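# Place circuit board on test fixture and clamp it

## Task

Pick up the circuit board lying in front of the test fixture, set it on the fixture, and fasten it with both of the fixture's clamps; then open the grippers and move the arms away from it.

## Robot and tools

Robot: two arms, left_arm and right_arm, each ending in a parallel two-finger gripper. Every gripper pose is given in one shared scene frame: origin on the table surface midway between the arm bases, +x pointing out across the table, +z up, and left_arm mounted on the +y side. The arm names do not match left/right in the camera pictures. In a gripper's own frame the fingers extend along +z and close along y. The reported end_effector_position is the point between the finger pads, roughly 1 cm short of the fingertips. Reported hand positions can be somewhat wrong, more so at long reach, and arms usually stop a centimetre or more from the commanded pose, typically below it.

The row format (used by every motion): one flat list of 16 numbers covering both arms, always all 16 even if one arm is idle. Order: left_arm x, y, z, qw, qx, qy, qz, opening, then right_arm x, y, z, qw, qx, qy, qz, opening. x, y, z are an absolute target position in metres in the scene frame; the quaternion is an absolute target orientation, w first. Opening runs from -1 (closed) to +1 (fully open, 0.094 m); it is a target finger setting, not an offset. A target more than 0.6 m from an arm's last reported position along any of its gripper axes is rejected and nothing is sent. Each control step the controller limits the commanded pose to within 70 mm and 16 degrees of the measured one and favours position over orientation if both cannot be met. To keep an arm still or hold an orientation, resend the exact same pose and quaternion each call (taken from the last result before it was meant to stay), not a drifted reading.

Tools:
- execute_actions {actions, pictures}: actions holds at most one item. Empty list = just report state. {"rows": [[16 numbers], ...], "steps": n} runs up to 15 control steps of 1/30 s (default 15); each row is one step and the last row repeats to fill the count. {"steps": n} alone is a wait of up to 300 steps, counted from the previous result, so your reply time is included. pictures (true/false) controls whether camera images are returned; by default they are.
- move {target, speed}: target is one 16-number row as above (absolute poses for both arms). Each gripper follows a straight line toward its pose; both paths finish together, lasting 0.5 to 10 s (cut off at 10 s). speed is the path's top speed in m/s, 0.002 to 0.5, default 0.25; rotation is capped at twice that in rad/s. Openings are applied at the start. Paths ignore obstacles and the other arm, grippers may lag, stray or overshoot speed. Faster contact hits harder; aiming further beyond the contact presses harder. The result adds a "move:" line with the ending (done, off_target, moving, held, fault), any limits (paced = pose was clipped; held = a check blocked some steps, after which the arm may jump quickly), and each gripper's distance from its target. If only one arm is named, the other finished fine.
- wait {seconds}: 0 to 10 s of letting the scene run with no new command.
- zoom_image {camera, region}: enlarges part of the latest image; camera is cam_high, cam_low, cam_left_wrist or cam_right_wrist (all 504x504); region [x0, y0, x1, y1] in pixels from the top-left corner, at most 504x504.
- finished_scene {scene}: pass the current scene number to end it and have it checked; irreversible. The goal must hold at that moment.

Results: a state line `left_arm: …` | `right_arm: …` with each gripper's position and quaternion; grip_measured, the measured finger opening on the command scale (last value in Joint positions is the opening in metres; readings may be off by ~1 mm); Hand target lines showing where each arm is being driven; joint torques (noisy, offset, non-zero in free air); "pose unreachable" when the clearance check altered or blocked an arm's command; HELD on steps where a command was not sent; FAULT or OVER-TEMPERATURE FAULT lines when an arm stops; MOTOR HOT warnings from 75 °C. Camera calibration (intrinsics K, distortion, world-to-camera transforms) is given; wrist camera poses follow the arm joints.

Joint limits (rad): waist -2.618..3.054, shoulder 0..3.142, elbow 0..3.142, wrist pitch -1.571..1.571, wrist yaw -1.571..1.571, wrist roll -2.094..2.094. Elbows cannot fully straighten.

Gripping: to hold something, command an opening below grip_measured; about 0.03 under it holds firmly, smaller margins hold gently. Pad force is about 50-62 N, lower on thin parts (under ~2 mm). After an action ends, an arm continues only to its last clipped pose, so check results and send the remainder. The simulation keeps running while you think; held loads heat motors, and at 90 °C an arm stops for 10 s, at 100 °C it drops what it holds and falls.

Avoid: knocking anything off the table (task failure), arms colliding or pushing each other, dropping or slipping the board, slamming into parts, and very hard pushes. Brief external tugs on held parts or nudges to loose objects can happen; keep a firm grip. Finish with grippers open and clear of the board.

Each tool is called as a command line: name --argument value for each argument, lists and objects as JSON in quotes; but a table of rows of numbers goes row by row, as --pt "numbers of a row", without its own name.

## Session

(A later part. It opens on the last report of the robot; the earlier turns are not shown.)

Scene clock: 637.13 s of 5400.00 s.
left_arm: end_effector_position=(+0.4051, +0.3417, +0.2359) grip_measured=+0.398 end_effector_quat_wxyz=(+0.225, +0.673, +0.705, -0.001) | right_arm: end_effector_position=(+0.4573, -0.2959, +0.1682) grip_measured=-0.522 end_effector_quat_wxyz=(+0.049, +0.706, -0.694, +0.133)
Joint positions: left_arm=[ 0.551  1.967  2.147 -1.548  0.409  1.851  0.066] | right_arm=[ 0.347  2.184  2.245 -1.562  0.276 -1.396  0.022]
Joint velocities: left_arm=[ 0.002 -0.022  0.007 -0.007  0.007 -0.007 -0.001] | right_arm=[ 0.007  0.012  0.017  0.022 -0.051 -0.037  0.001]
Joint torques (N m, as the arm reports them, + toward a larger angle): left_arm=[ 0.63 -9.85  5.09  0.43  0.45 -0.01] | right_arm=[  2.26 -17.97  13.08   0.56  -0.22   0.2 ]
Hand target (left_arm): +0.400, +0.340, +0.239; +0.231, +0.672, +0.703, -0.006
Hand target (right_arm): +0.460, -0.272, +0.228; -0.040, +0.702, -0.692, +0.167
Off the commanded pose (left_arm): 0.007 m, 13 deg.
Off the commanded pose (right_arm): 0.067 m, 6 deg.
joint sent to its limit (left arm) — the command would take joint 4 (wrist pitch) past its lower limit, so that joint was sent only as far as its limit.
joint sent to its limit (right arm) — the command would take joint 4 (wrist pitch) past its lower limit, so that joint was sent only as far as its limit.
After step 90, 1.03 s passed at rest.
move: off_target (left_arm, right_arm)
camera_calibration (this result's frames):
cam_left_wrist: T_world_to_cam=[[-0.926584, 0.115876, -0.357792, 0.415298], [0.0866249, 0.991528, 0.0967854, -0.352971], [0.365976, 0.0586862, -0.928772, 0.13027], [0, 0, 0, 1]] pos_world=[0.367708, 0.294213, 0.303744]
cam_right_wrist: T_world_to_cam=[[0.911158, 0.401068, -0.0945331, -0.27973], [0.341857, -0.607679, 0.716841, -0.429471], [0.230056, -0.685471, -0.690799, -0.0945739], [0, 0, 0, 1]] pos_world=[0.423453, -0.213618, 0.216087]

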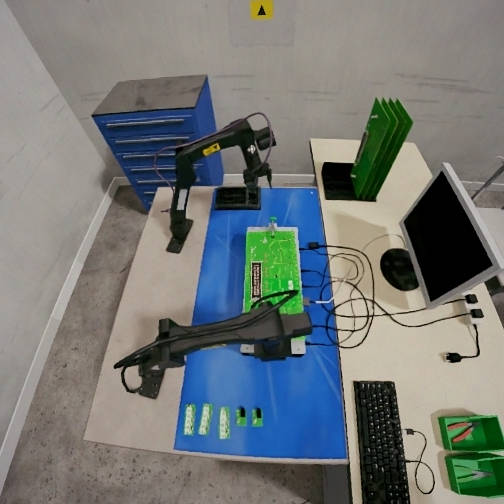

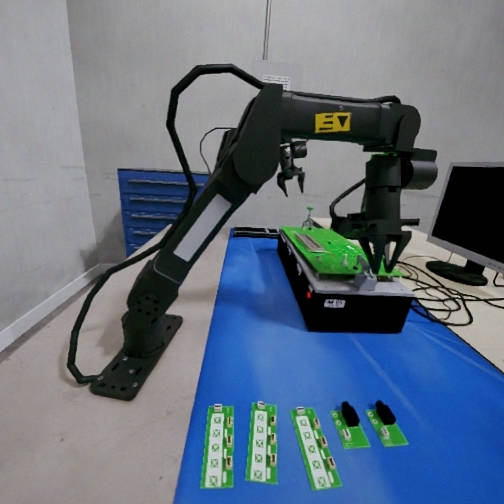

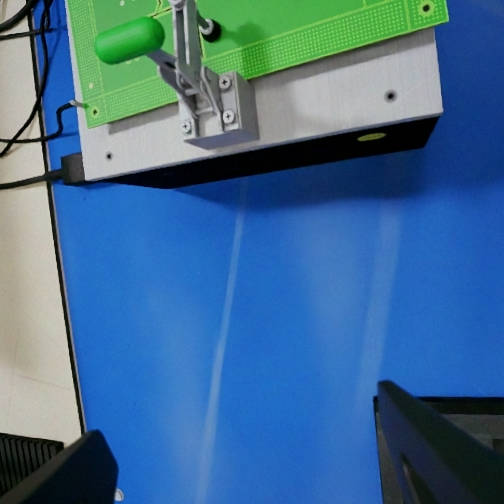

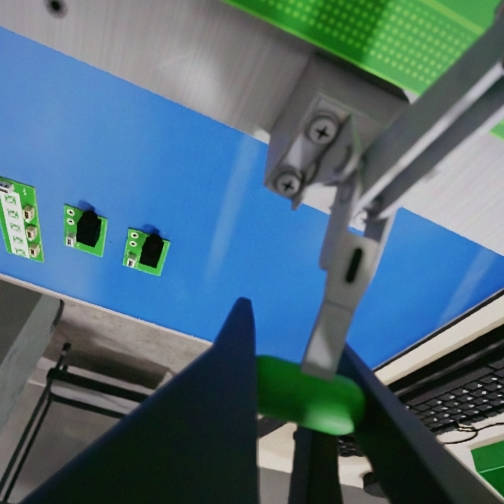

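move --target '[0.40,0.34,0.24,0.17,0.686,0.686,-0.1,0.4,0.457,-0.255,0.21,0.1,0.70,-0.70,0.1,-0.8]' --speed 0.03

Scene clock: 651.47 s of 5400.00 s.
left_arm: end_effector_position=(+0.4051, +0.3417, +0.2359) grip_measured=+0.398 end_effector_quat_wxyz=(+0.225, +0.673, +0.705, -0.001) | right_arm: end_effector_position=(+0.4582, -0.2960, +0.1699) grip_measured=-0.522 end_effector_quat_wxyz=(+0.073, +0.705, -0.685, +0.168)
Joint positions: left_arm=[ 0.551  1.967  2.147 -1.548  0.409  1.851  0.066] | right_arm=[ 0.381  2.188  2.239 -1.563  0.364 -1.375  0.022]
Joint velocities: left_arm=[-0.017 -0.007 -0.017 -0.007 -0.022 -0.007  0.   ] | right_arm=[-0.007 -0.012 -0.002  0.007  0.066  0.007  0.   ]
Joint torques (N m, as the arm reports them, + toward a larger angle): left_arm=[ 0.72 -9.68  5.04  0.46  0.44  0.01] | right_arm=[  4.04 -16.51  10.03   0.53  -0.41   0.26]
Hand target (left_arm): +0.400, +0.340, +0.239; +0.231, +0.672, +0.703, -0.006
Hand target (right_arm): +0.455, -0.257, +0.208; -0.001, +0.714, -0.678, +0.175
Off the commanded pose (left_arm): 0.007 m, 13 deg.
Off the commanded pose (right_arm): 0.057 m, 9 deg.
joint sent to its limit (left arm) — the command would take joint 4 (wrist pitch) past its lower limit, so that joint was sent only as far as its limit.
joint sent to its limit (right arm) — the command would take joint 4 (wrist pitch) past its lower limit, so that joint was sent only as far as its limit.
After step 90, 7.27 s passed at rest.
move: off_target (left_arm, right_arm)
camera_calibration (this result's frames):
cam_left_wrist: T_world_to_cam=[[-0.926584, 0.115876, -0.357792, 0.415298], [0.0866249, 0.991528, 0.0967854, -0.352971], [0.365976, 0.0586862, -0.928772, 0.13027], [0, 0, 0, 1]] pos_world=[0.367708, 0.294213, 0.303744]
cam_right_wrist: T_world_to_cam=[[0.909524, 0.399503, -0.114731, -0.276591], [0.335179, -0.541704, 0.770851, -0.417597], [0.245807, -0.739563, -0.626598, -0.127826], [0, 0, 0, 1]] pos_world=[0.422956, -0.210251, 0.210077]

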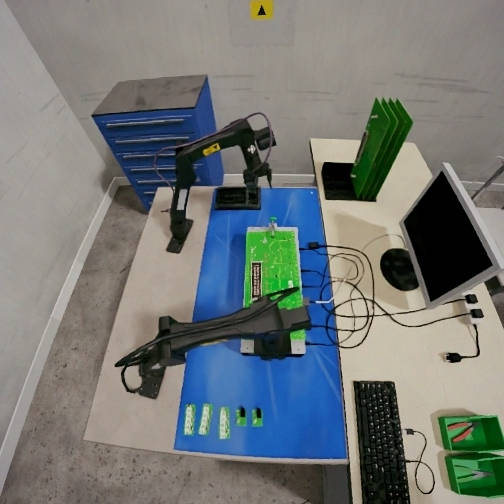

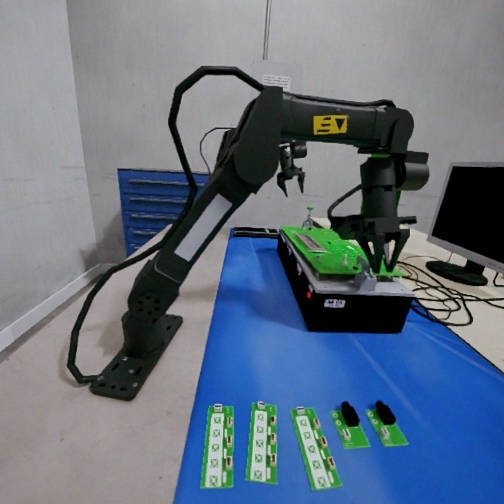

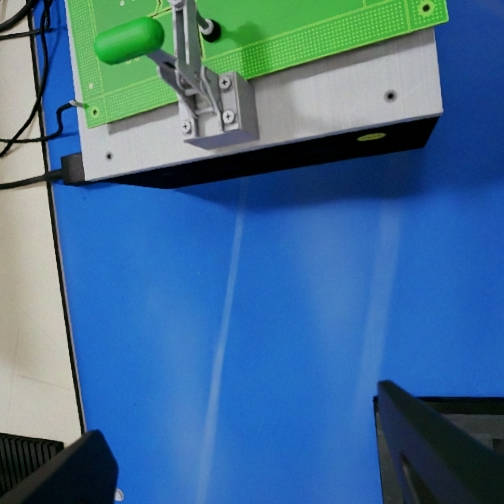

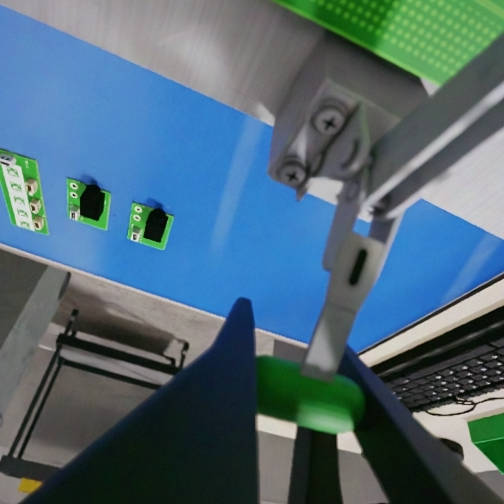

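move --target '[0.40,0.34,0.24,0.17,0.686,0.686,-0.1,0.4,0.458,-0.305,0.168,0,0.705,-0.705,0.1,0.2]' --speed 0.04

move --target '[0.40,0.34,0.24,0.17,0.686,0.686,-0.1,0.4,0.458,-0.335,0.155,-0.1,0.70,-0.70,0.1,0.2]' --speed 0.04

move --target '[0.40,0.34,0.24,0.17,0.686,0.686,-0.1,0.4,0.458,-0.335,0.145,-0.1,0.70,-0.70,0.1,-0.75]' --speed 0.04

Scene clock: 669.63 s of 5400.00 s.
left_arm: end_effector_position=(+0.4051, +0.3417, +0.2359) grip_measured=+0.398 end_effector_quat_wxyz=(+0.225, +0.673, +0.705, -0.001) | right_arm: end_effector_position=(+0.4621, -0.3037, +0.1635) grip_measured=+0.198 end_effector_quat_wxyz=(+0.008, +0.703, -0.704, +0.102)
Joint positions: left_arm=[ 0.551  1.967  2.147 -1.548  0.409  1.851  0.066] | right_arm=[ 0.286  2.154  2.19  -1.496  0.173 -1.438  0.056]
Joint velocities: left_arm=[-0.007 -0.007  0.002 -0.037  0.066 -0.051 -0.001] | right_arm=[-0.022 -0.007 -0.007 -0.051 -0.022  0.022 -0.   ]
Joint torques (N m, as the arm reports them, + toward a larger angle): left_arm=[ 0.55 -9.8   4.89  0.39  0.47  0.  ] | right_arm=[ -0.82 -12.97   4.67   0.68  -0.05   0.  ]
Hand target (left_arm): +0.400, +0.340, +0.239; +0.231, +0.672, +0.703, -0.006
Hand target (right_arm): +0.458, -0.305, +0.167; +0.002, +0.703, -0.704, +0.098
Off the commanded pose (left_arm): 0.007 m, 13 deg.
Off the commanded pose (right_arm): 0.006 m, 1 deg.
joint sent to its limit (left arm) — the command would take joint 4 (wrist pitch) past its lower limit, so that joint was sent only as far as its limit.
After step 90, 12.07 s passed at rest.
move: off_target (left_arm)
camera_calibration (this result's frames):
cam_left_wrist: T_world_to_cam=[[-0.926584, 0.115876, -0.357792, 0.415298], [0.0866249, 0.991528, 0.0967854, -0.352971], [0.365976, 0.0586862, -0.928772, 0.13027], [0, 0, 0, 1]] pos_world=[0.367708, 0.294213, 0.303744]
cam_right_wrist: T_world_to_cam=[[0.916534, 0.397978, -0.0397459, -0.293797], [0.324557, -0.681993, 0.655399, -0.436983], [0.233728, -0.613595, -0.754236, -0.0737867], [0, 0, 0, 1]] pos_world=[0.428347, -0.22637, 0.219069]

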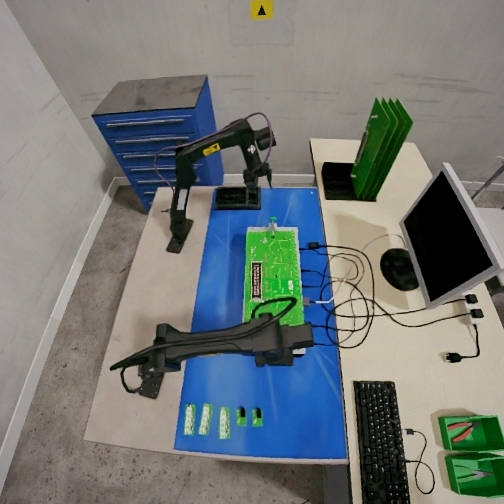

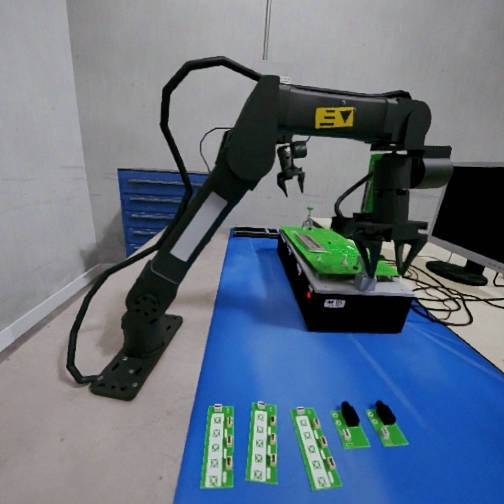

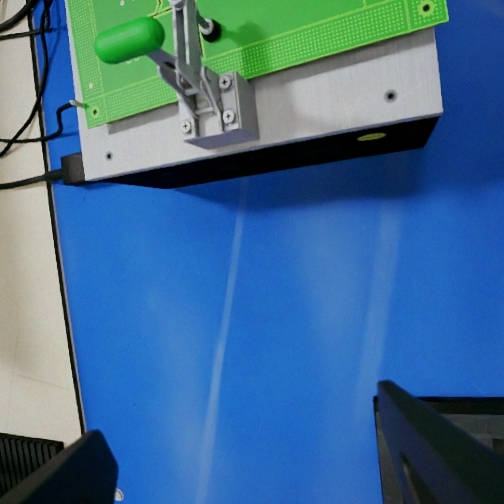

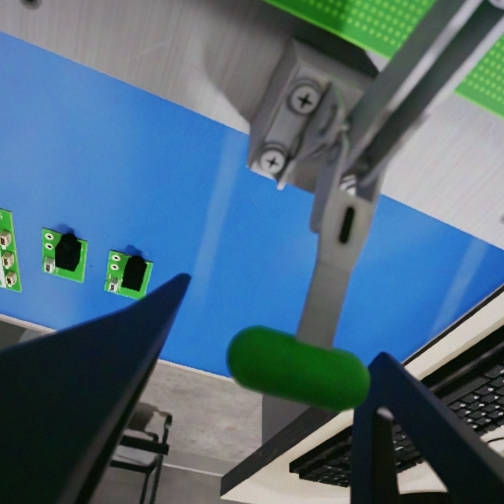

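Scene clock: 672.87 s of 5400.00 s.
left_arm: end_effector_position=(+0.4051, +0.3417, +0.2359) grip_measured=+0.398 end_effector_quat_wxyz=(+0.225, +0.673, +0.705, -0.001) | right_arm: end_effector_position=(+0.4621, -0.3345, +0.1509) grip_measured=+0.198 end_effector_quat_wxyz=(-0.092, +0.699, -0.702, +0.100)
Joint positions: left_arm=[ 0.551  1.967  2.147 -1.548  0.409  1.851  0.066] | right_arm=[ 0.15   1.949  1.813 -1.163  0.013 -1.564  0.056]
Joint velocities: left_arm=[-0.012  0.007  0.002  0.037  0.007  0.022  0.   ] | right_arm=[ 0.002 -0.022 -0.002 -0.022  0.022 -0.037  0.   ]
Joint torques (N m, as the arm reports them, + toward a larger angle): left_arm=[ 0.63 -9.85  4.85  0.37  0.46  0.02] | right_arm=[ -0.71 -11.67   5.16   0.94  -0.19  -0.06]
Hand target (left_arm): +0.400, +0.340, +0.239; +0.231, +0.672, +0.703, -0.006
Hand target (right_arm): +0.457, -0.335, +0.154; -0.099, +0.699, -0.701, +0.097
Off the commanded pose (left_arm): 0.007 m, 13 deg.
Off the commanded pose (right_arm): 0.006 m, 1 deg.
joint sent to its limit (left arm) — the command would take joint 4 (wrist pitch) past its lower limit, so that joint was sent only as far as its limit.
move: off_target (left_arm)
camera_calibration (this result's frames):
cam_left_wrist: T_world_to_cam=[[-0.926584, 0.115876, -0.357792, 0.415298], [0.0866249, 0.991528, 0.0967854, -0.352971], [0.365976, 0.0586862, -0.928772, 0.13027], [0, 0, 0, 1]] pos_world=[0.367708, 0.294213, 0.303744]
cam_right_wrist: T_world_to_cam=[[0.90185, 0.406926, 0.145181, -0.300206], [0.250877, -0.7668, 0.590829, -0.434254], [0.351749, -0.496417, -0.793627, -0.111526], [0, 0, 0, 1]] pos_world=[0.418914, -0.266188, 0.211644]

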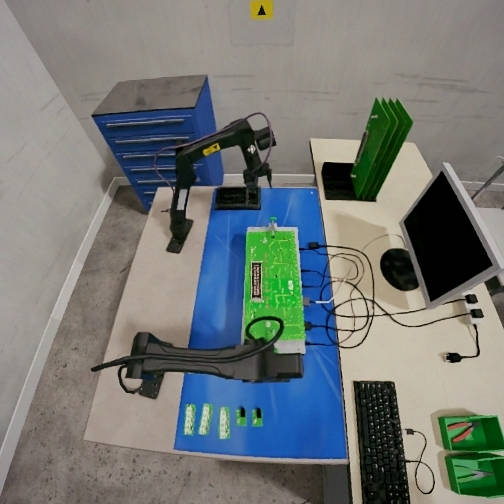

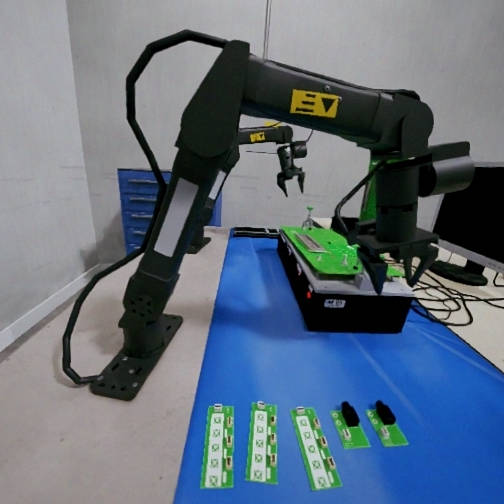

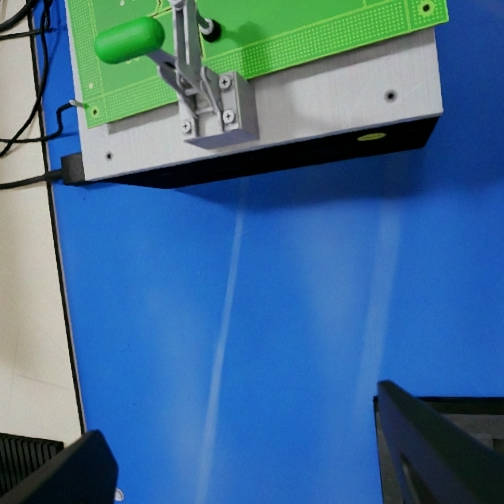

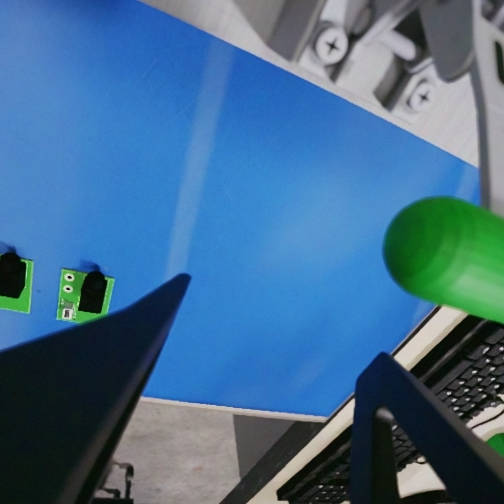

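Scene clock: 675.97 s of 5400.00 s.
left_arm: end_effector_position=(+0.4051, +0.3417, +0.2359) grip_measured=+0.398 end_effector_quat_wxyz=(+0.225, +0.673, +0.705, -0.001) | right_arm: end_effector_position=(+0.4632, -0.3344, +0.1392) grip_measured=-0.748 end_effector_quat_wxyz=(-0.092, +0.700, -0.701, +0.100)
Joint positions: left_arm=[ 0.551  1.967  2.147 -1.548  0.409  1.851  0.066] | right_arm=[ 0.15   1.949  1.766 -1.116  0.012 -1.566  0.012]
Joint velocities: left_arm=[-0.002 -0.007 -0.012 -0.022  0.007  0.051 -0.001] | right_arm=[ 0.017 -0.007  0.002 -0.051 -0.081 -0.022 -0.   ]
Joint torques (N m, as the arm reports them, + toward a larger angle): left_arm=[ 0.61 -9.68  4.94  0.45  0.42  0.01] | right_arm=[ -0.52 -12.1    5.17   0.94  -0.13  -0.03]
Hand target (left_arm): +0.400, +0.340, +0.239; +0.231, +0.672, +0.703, -0.006
Hand target (right_arm): +0.458, -0.335, +0.145; -0.100, +0.700, -0.700, +0.100
Off the commanded pose (left_arm): 0.007 m, 13 deg.
Off the commanded pose (right_arm): 0.008 m, 1 deg.
joint sent to its limit (left arm) — the command would take joint 4 (wrist pitch) past its lower limit, so that joint was sent only as far as its limit.
move: off_target (left_arm)
camera_calibration (this result's frames):
cam_left_wrist: T_world_to_cam=[[-0.926584, 0.115876, -0.357792, 0.415298], [0.0866249, 0.991528, 0.0967854, -0.352971], [0.365976, 0.0586862, -0.928772, 0.13027], [0, 0, 0, 1]] pos_world=[0.367708, 0.294213, 0.303744]
cam_right_wrist: T_world_to_cam=[[0.901007, 0.408696, 0.145445, -0.298534], [0.252152, -0.766226, 0.59103, -0.427988], [0.352995, -0.495848, -0.793429, -0.121537], [0, 0, 0, 1]] pos_world=[0.419802, -0.26619, 0.199943]

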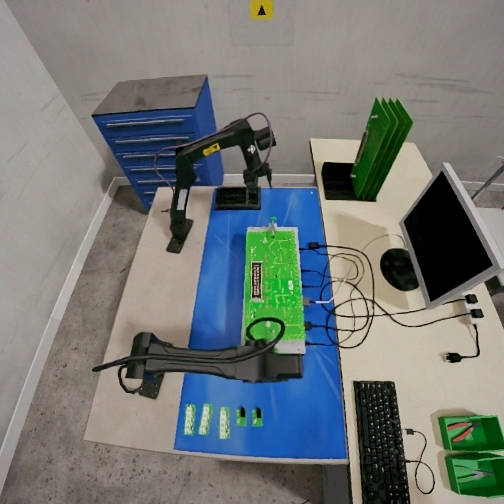

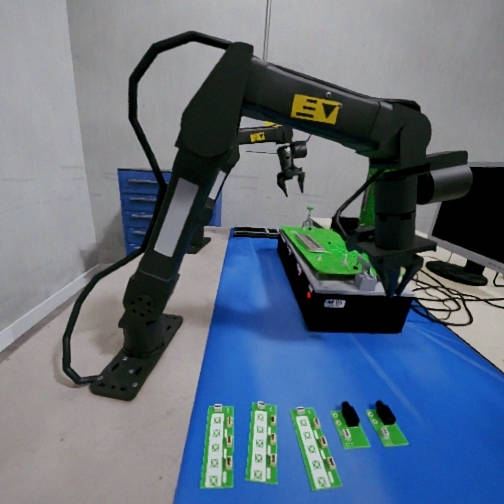

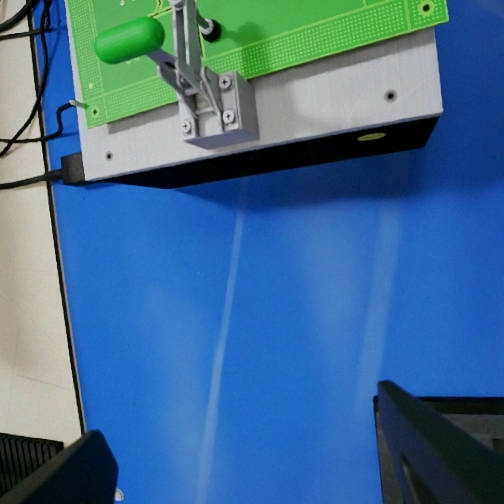

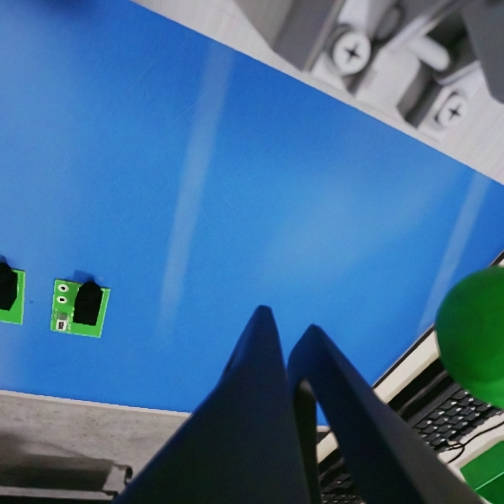

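move --target '[0.40,0.34,0.24,0.17,0.686,0.686,-0.1,0.4,0.468,-0.335,0.147,-0.1,0.70,-0.70,0.1,-0.75]' --speed 0.04

move --target '[0.40,0.34,0.24,0.17,0.686,0.686,-0.1,0.4,0.468,-0.27,0.165,-0.1,0.70,-0.70,0.1,-0.75]' --speed 0.03

Scene clock: 685.43 s of 5400.00 s.
left_arm: end_effector_position=(+0.4051, +0.3417, +0.2359) grip_measured=+0.398 end_effector_quat_wxyz=(+0.225, +0.673, +0.705, -0.001) | right_arm: end_effector_position=(+0.4628, -0.3344, +0.1391) grip_measured=-0.748 end_effector_quat_wxyz=(-0.092, +0.700, -0.701, +0.099)
Joint positions: left_arm=[ 0.551  1.967  2.147 -1.548  0.409  1.851  0.066] | right_arm=[ 0.15   1.949  1.766 -1.117  0.012 -1.566  0.012]
Joint velocities: left_arm=[-0.022 -0.002 -0.017 -0.037  0.022  0.007  0.001] | right_arm=[ 0.037 -0.007 -0.012  0.022 -0.066 -0.022 -0.001]
Joint torques (N m, as the arm reports them, + toward a larger angle): left_arm=[ 0.68 -9.95  4.93  0.41  0.44  0.01] | right_arm=[-0.53 -8.9   9.88  0.75 -0.12 -0.05]
Hand target (left_arm): +0.400, +0.340, +0.239; +0.231, +0.672, +0.703, -0.006
Hand target (right_arm): +0.468, -0.335, +0.147; -0.100, +0.700, -0.700, +0.100
Off the commanded pose (left_arm): 0.007 m, 13 deg.
Off the commanded pose (right_arm): 0.009 m, 1 deg.
joint sent to its limit (left arm) — the command would take joint 4 (wrist pitch) past its lower limit, so that joint was sent only as far as its limit.
After step 90, 3.37 s passed at rest.
move: off_target (left_arm)
camera_calibration (this result's frames):
cam_left_wrist: T_world_to_cam=[[-0.926584, 0.115876, -0.357792, 0.415298], [0.0866249, 0.991528, 0.0967854, -0.352971], [0.365976, 0.0586862, -0.928772, 0.13027], [0, 0, 0, 1]] pos_world=[0.367708, 0.294213, 0.303744]
cam_right_wrist: T_world_to_cam=[[0.901078, 0.409042, 0.144022, -0.297909], [0.253338, -0.766069, 0.590727, -0.428291], [0.351963, -0.495805, -0.793914, -0.12093], [0, 0, 0, 1]] pos_world=[0.419504, -0.266201, 0.199901]

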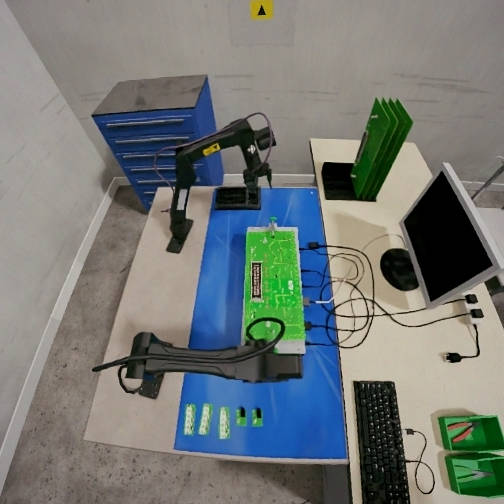

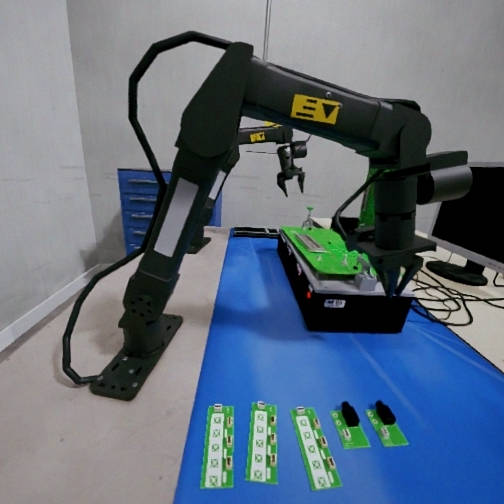

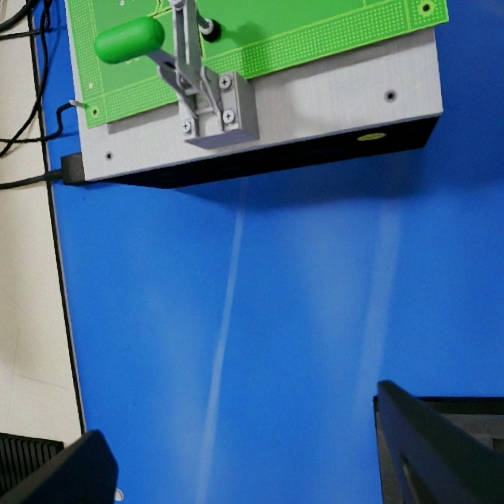

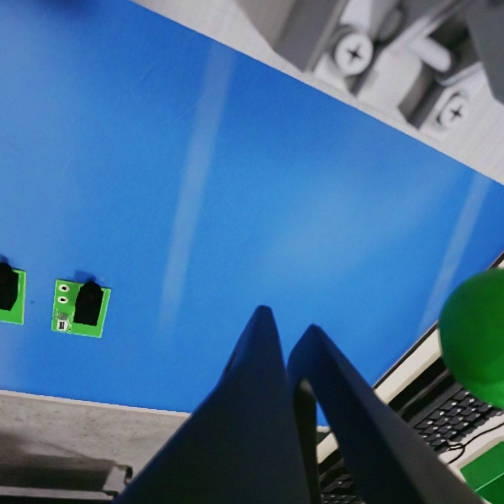

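Scene clock: 689.50 s of 5400.00 s.
left_arm: end_effector_position=(+0.4051, +0.3417, +0.2359) grip_measured=+0.398 end_effector_quat_wxyz=(+0.225, +0.673, +0.705, -0.001) | right_arm: end_effector_position=(+0.4568, -0.3058, +0.1612) grip_measured=-0.748 end_effector_quat_wxyz=(-0.056, +0.687, -0.714, +0.121)
Joint positions: left_arm=[ 0.551  1.967  2.147 -1.548  0.409  1.851  0.066] | right_arm=[ 0.264  1.973  1.891 -1.252  0.126 -1.429  0.012]
Joint velocities: left_arm=[ 0.012 -0.012 -0.007 -0.022 -0.037  0.081 -0.   ] | right_arm=[ 0.002  0.007 -0.002  0.037  0.037  0.066 -0.001]
Joint torques (N m, as the arm reports them, + toward a larger angle): left_arm=[ 0.67 -9.72  5.05  0.45  0.44  0.02] | right_arm=[ 2.55 -8.34  9.5   1.15 -0.73  0.15]
Hand target (left_arm): +0.400, +0.340, +0.239; +0.231, +0.672, +0.704, -0.006
Hand target (right_arm): +0.467, -0.271, +0.166; -0.100, +0.701, -0.699, +0.101
Off the commanded pose (left_arm): 0.007 m, 13 deg.
Off the commanded pose (right_arm): 0.038 m, 6 deg.
joint sent to its limit (left arm) — the command would take joint 4 (wrist pitch) past its lower limit, so that joint was sent only as far as its limit.
move: off_target (left_arm, right_arm)
camera_calibration (this result's frames):
cam_left_wrist: T_world_to_cam=[[-0.926641, 0.11593, -0.357627, 0.415231], [0.086562, 0.991501, 0.0971195, -0.353071], [0.365846, 0.059038, -0.928801, 0.130188], [0, 0, 0, 1]] pos_world=[0.367704, 0.294247, 0.303706]
cam_right_wrist: T_world_to_cam=[[0.922265, 0.37452, 0.0957231, -0.319803], [0.229918, -0.730527, 0.643015, -0.404761], [0.31075, -0.571022, -0.759848, -0.0967627], [0, 0, 0, 1]] pos_world=[0.418074, -0.23117, 0.217355]

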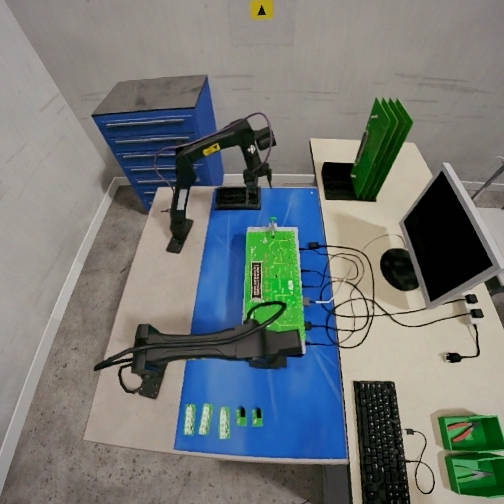

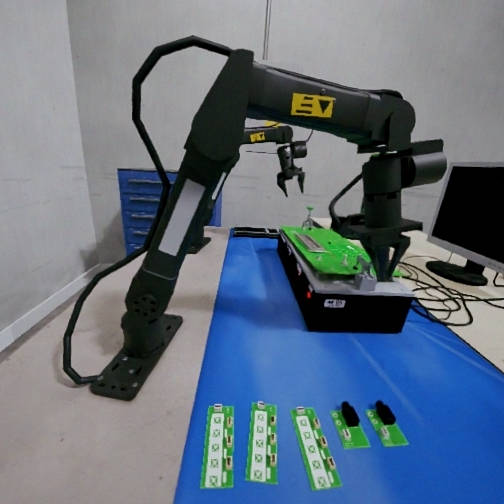

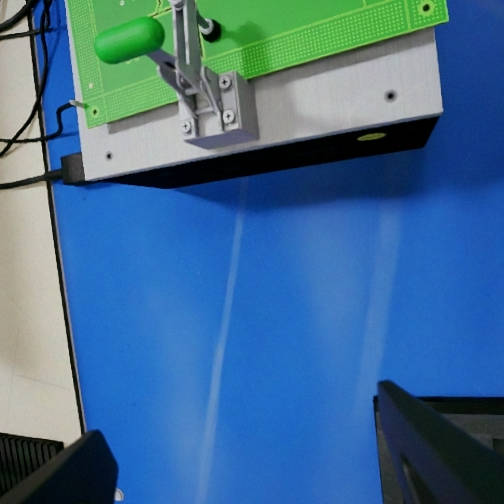

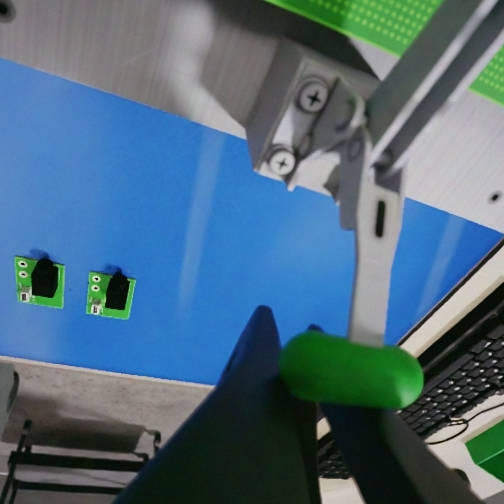

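move --target '[0.40,0.34,0.24,0.17,0.686,0.686,-0.1,0.4,0.480,-0.225,0.17,-0.08,0.70,-0.70,0.08,-0.75]' --speed 0.04

Scene clock: 696.63 s of 5400.00 s.
left_arm: end_effector_position=(+0.4051, +0.3417, +0.2359) grip_measured=+0.398 end_effector_quat_wxyz=(+0.225, +0.673, +0.705, -0.001) | right_arm: end_effector_position=(+0.4514, -0.2960, +0.1801) grip_measured=-0.748 end_effector_quat_wxyz=(+0.019, +0.681, -0.721, +0.126)
Joint positions: left_arm=[ 0.551  1.967  2.147 -1.548  0.409  1.851  0.066] | right_arm=[ 0.333  2.126  2.206 -1.545  0.234 -1.338  0.012]
Joint velocities: left_arm=[ 0.007 -0.007 -0.002  0.022 -0.022 -0.037  0.001] | right_arm=[ 0.007  0.012  0.037 -0.007 -0.022  0.022 -0.001]
Joint torques (N m, as the arm reports them, + toward a larger angle): left_arm=[ 0.81 -9.99  5.    0.39  0.51  0.05] | right_arm=[ 4.52 -7.73  8.74  1.7  -1.65  0.1 ]
Hand target (left_arm): +0.400, +0.340, +0.239; +0.231, +0.672, +0.703, -0.006
Hand target (right_arm): +0.472, -0.228, +0.174; -0.074, +0.706, -0.700, +0.080
Off the commanded pose (left_arm): 0.007 m, 13 deg.
Off the commanded pose (right_arm): 0.077 m, 13 deg.
joint sent to its limit (left arm) — the command would take joint 4 (wrist pitch) past its lower limit, so that joint was sent only as far as its limit.
After step 90, 0.97 s passed at rest.
move: off_target (left_arm, right_arm)
camera_calibration (this result's frames):
cam_left_wrist: T_world_to_cam=[[-0.926584, 0.115876, -0.357792, 0.415298], [0.0866249, 0.991528, 0.0967854, -0.352971], [0.365976, 0.0586862, -0.928772, 0.13027], [0, 0, 0, 1]] pos_world=[0.367708, 0.294213, 0.303744]
cam_right_wrist: T_world_to_cam=[[0.938665, 0.342996, -0.0355158, -0.3134], [0.270226, -0.667692, 0.693661, -0.417238], [0.214209, -0.660713, -0.719425, -0.0653709], [0, 0, 0, 1]] pos_world=[0.420929, -0.214283, 0.231262]

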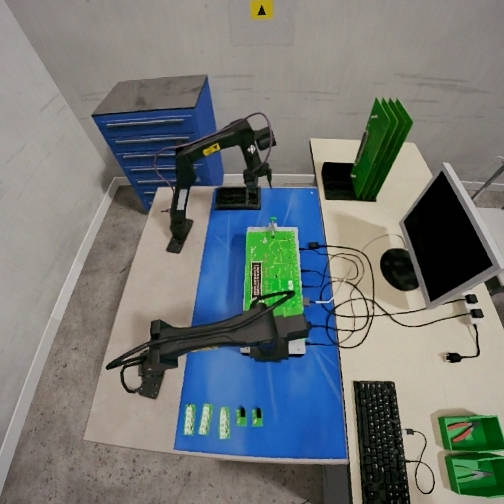

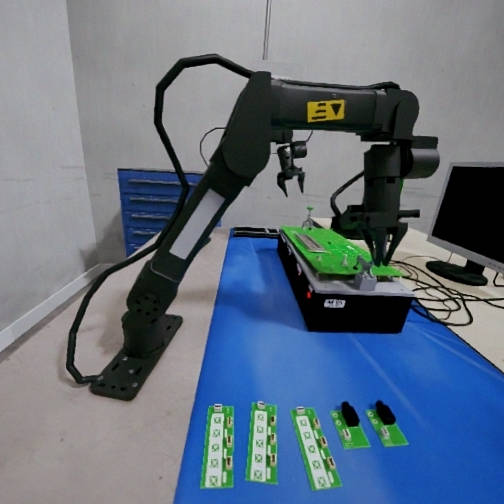

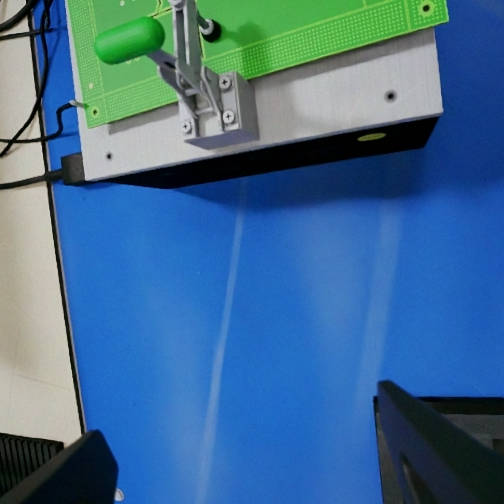

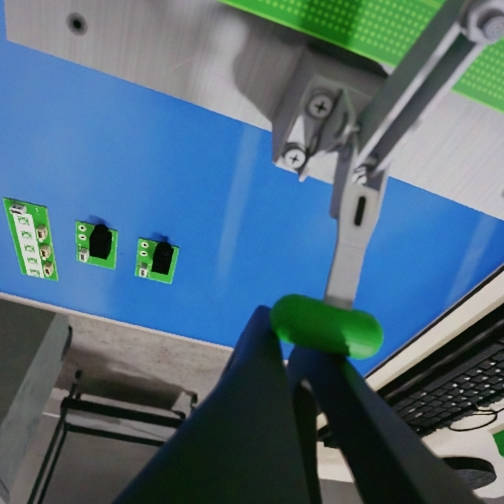

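move --target '[0.40,0.34,0.24,0.17,0.686,0.686,-0.1,0.4,0.44,-0.36,0.21,-0.1,0.70,-0.70,0.1,-0.75]' --speed 0.08

zoom_image --camera "cam_low" --region '[290,190,410,310]'

Scene clock: 704.60 s of 5400.00 s.
left_arm: end_effector_position=(+0.4051, +0.3417, +0.2359) grip_measured=+0.398 end_effector_quat_wxyz=(+0.225, +0.673, +0.705, -0.001) | right_arm: end_effector_position=(+0.4443, -0.3616, +0.2069) grip_measured=-0.748 end_effector_quat_wxyz=(-0.092, +0.697, -0.704, +0.100)
Joint positions: left_arm=[ 0.551  1.967  2.147 -1.548  0.409  1.851  0.066] | right_arm=[ 0.077  1.928  2.012 -1.383 -0.006 -1.629  0.012]
Joint velocities: left_arm=[ 0.007 -0.007  0.002 -0.037 -0.037  0.037 -0.   ] | right_arm=[ 0.032 -0.002  0.002  0.051 -0.022 -0.022 -0.   ]
Joint torques (N m, as the arm reports them, + toward a larger angle): left_arm=[ 0.57 -9.79  4.86  0.4   0.43  0.01] | right_arm=[ -0.44 -11.03   4.63   0.96  -0.15  -0.08]
Hand target (left_arm): +0.400, +0.340, +0.239; +0.231, +0.672, +0.703, -0.006
Hand target (right_arm): +0.439, -0.360, +0.209; -0.098, +0.699, -0.702, +0.096
Off the commanded pose (left_arm): 0.007 m, 13 deg.
Off the commanded pose (right_arm): 0.006 m, 1 deg.
joint sent to its limit (left arm) — the command would take joint 4 (wrist pitch) past its lower limit, so that joint was sent only as far as its limit.
After step 90, 2.93 s passed at rest.
move: off_target (left_arm)
camera_calibration (this result's frames):
cam_left_wrist: T_world_to_cam=[[-0.926584, 0.115876, -0.357792, 0.415298], [0.0866249, 0.991528, 0.0967854, -0.352971], [0.365976, 0.0586862, -0.928772, 0.13027], [0, 0, 0, 1]] pos_world=[0.367708, 0.294213, 0.303744]
cam_right_wrist: T_world_to_cam=[[0.903813, 0.402683, 0.144806, -0.283506], [0.247661, -0.768177, 0.590396, -0.482688], [0.348979, -0.497745, -0.794017, -0.0734647], [0, 0, 0, 1]] pos_world=[0.401417, -0.293194, 0.267698]

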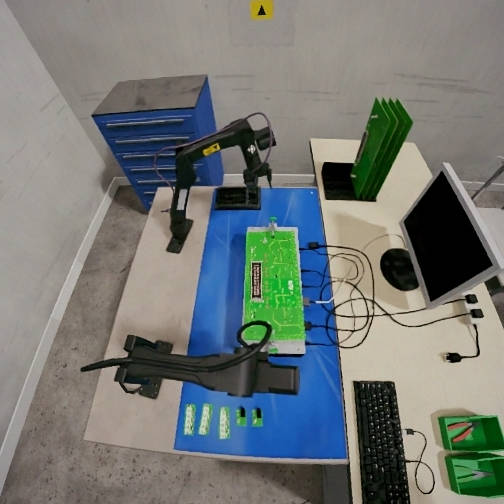

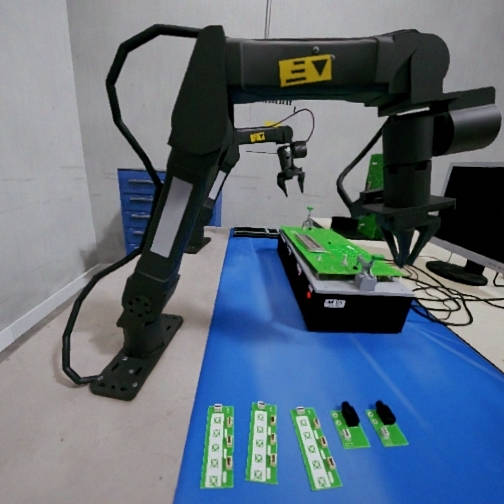

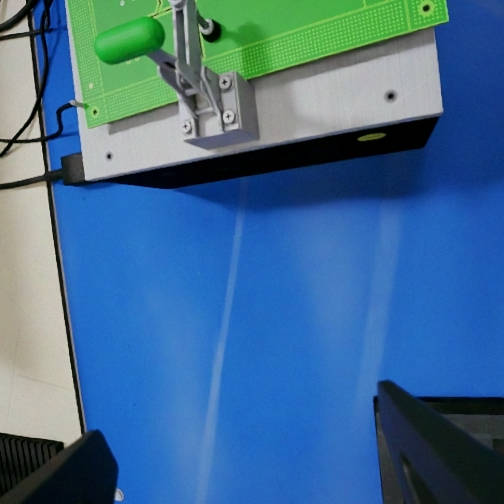

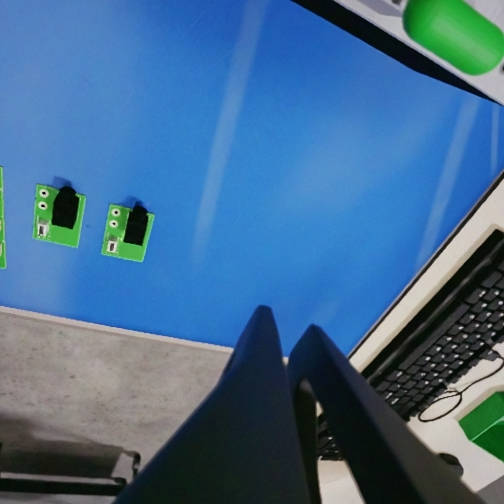

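Region (290, 190, 410, 310) of cam_low's 504x504 image, scaled by 4.200, with more detail than that image has.

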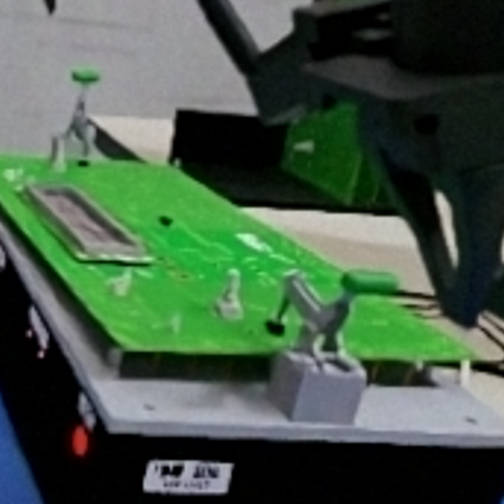

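move --target '[0.40,0.34,0.24,0.17,0.686,0.686,-0.1,0.4,0.478,-0.34,0.145,-0.19,0.69,-0.69,0.05,-0.75]' --speed 0.06

move --target '[0.40,0.34,0.24,0.17,0.686,0.686,-0.1,0.4,0.478,-0.27,0.150,-0.19,0.69,-0.69,0.05,-0.75]' --speed 0.03

Scene clock: 717.57 s of 5400.00 s.
left_arm: end_effector_position=(+0.4052, +0.3416, +0.2359) grip_measured=+0.398 end_effector_quat_wxyz=(+0.225, +0.673, +0.705, -0.002) | right_arm: end_effector_position=(+0.4807, -0.3395, +0.1534) grip_measured=-0.748 end_effector_quat_wxyz=(-0.192, +0.694, -0.691, +0.063)
Joint positions: left_arm=[ 0.551  1.967  2.147 -1.548  0.41   1.851  0.066] | right_arm=[ 0.051  1.948  1.783 -1.058 -0.214 -1.631  0.012]
Joint velocities: left_arm=[-0.002  0.007  0.012  0.022 -0.007  0.022 -0.001] | right_arm=[-0.007  0.017 -0.007 -0.007 -0.051  0.051 -0.   ]
Joint torques (N m, as the arm reports them, + toward a larger angle): left_arm=[ 0.79 -9.9   4.91  0.41  0.5   0.02] | right_arm=[-0.69 -9.11  5.48  1.14 -0.24 -0.03]
Hand target (left_arm): +0.400, +0.340, +0.239; +0.231, +0.672, +0.703, -0.006
Hand target (right_arm): +0.477, -0.340, +0.144; -0.190, +0.693, -0.694, +0.048
Off the commanded pose (left_arm): 0.007 m, 13 deg.
Off the commanded pose (right_arm): 0.009 m, 1 deg.
joint sent to its limit (left arm) — the command would take joint 4 (wrist pitch) past its lower limit, so that joint was sent only as far as its limit.
After step 90, 7.60 s passed at rest.
move: off_target (left_arm)
camera_calibration (this result's frames):
cam_left_wrist: T_world_to_cam=[[-0.926527, 0.115822, -0.357957, 0.415364], [0.0866878, 0.991556, 0.0964514, -0.352871], [0.366105, 0.0583343, -0.928743, 0.130353], [0, 0, 0, 1]] pos_world=[0.367713, 0.294179, 0.303782]
cam_right_wrist: T_world_to_cam=[[0.867707, 0.39425, 0.30274, -0.327361], [0.230746, -0.858917, 0.457184, -0.445309], [0.440273, -0.326846, -0.83626, -0.0970488], [0, 0, 0, 1]] pos_world=[0.429534, -0.285141, 0.221535]

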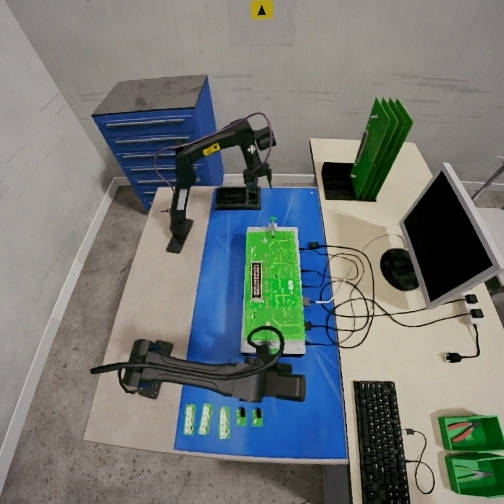

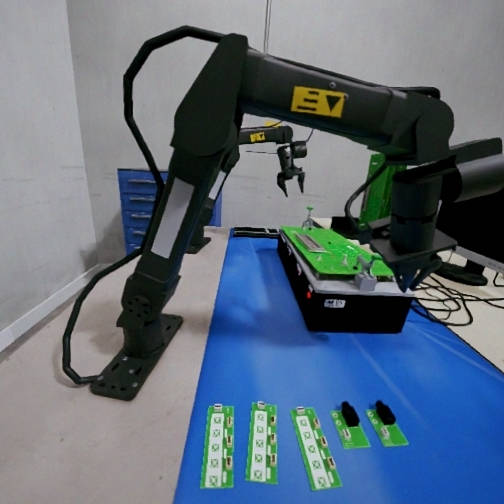

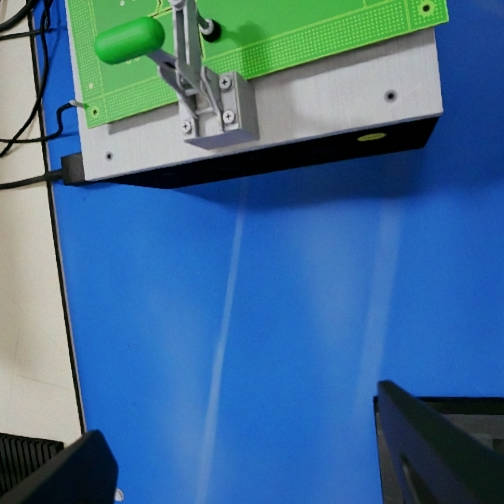

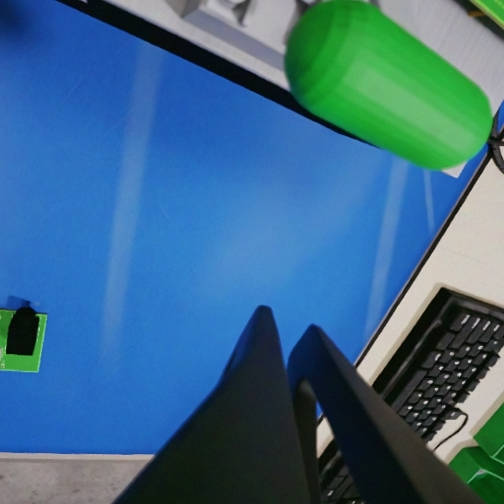

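Scene clock: 721.63 s of 5400.00 s.
left_arm: end_effector_position=(+0.4051, +0.3417, +0.2359) grip_measured=+0.398 end_effector_quat_wxyz=(+0.225, +0.673, +0.705, -0.001) | right_arm: end_effector_position=(+0.4843, -0.3051, +0.1522) grip_measured=-0.748 end_effector_quat_wxyz=(-0.169, +0.680, -0.708, +0.086)
Joint positions: left_arm=[ 0.551  1.967  2.147 -1.548  0.409  1.851  0.066] | right_arm=[ 0.17   1.948  1.783 -1.037 -0.101 -1.488  0.012]
Joint velocities: left_arm=[-0.012 -0.002 -0.002 -0.007 -0.022  0.022 -0.002] | right_arm=[-0.002 -0.017  0.002 -0.066  0.081  0.081  0.   ]
Joint torques (N m, as the arm reports them, + toward a larger angle): left_arm=[ 0.73 -9.66  5.13  0.4   0.45 -0.02] | right_arm=[  3.16 -10.08   5.89   1.13  -0.74   0.21]
Hand target (left_arm): +0.400, +0.340, +0.239; +0.231, +0.672, +0.703, -0.006
Hand target (right_arm): +0.478, -0.271, +0.151; -0.190, +0.693, -0.693, +0.051
Off the commanded pose (left_arm): 0.007 m, 13 deg.
Off the commanded pose (right_arm): 0.036 m, 5 deg.
joint sent to its limit (left arm) — the command would take joint 4 (wrist pitch) past its lower limit, so that joint was sent only as far as its limit.
move: off_target (left_arm, right_arm)
camera_calibration (this result's frames):
cam_left_wrist: T_world_to_cam=[[-0.926584, 0.115876, -0.357792, 0.415298], [0.0866249, 0.991528, 0.0967854, -0.352971], [0.365976, 0.0586862, -0.928772, 0.13027], [0, 0, 0, 1]] pos_world=[0.367708, 0.294213, 0.303744]
cam_right_wrist: T_world_to_cam=[[0.889046, 0.363568, 0.278235, -0.359654], [0.18728, -0.843381, 0.503622, -0.397385], [0.417759, -0.395635, -0.817893, -0.101277], [0, 0, 0, 1]] pos_world=[0.436481, -0.244457, 0.217366]

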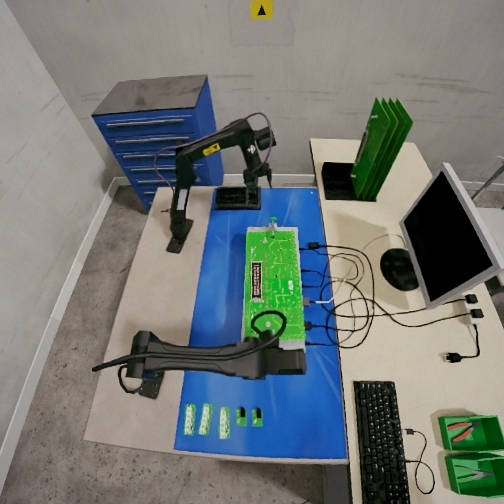

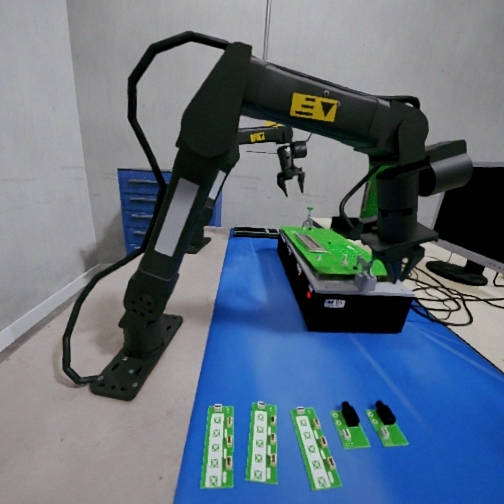

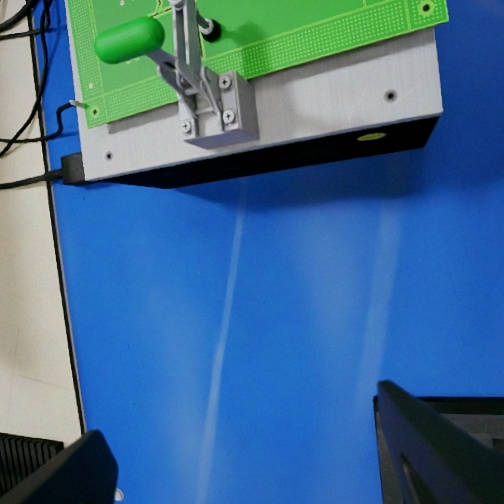

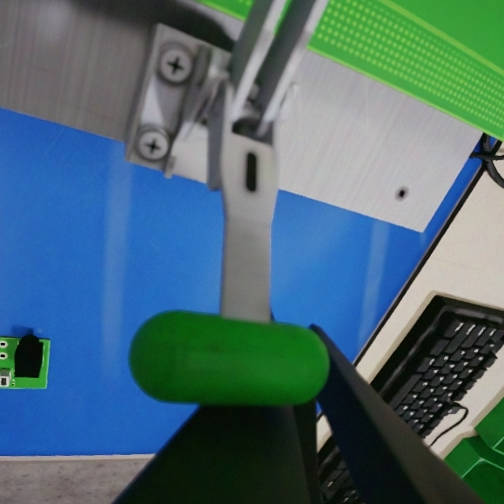

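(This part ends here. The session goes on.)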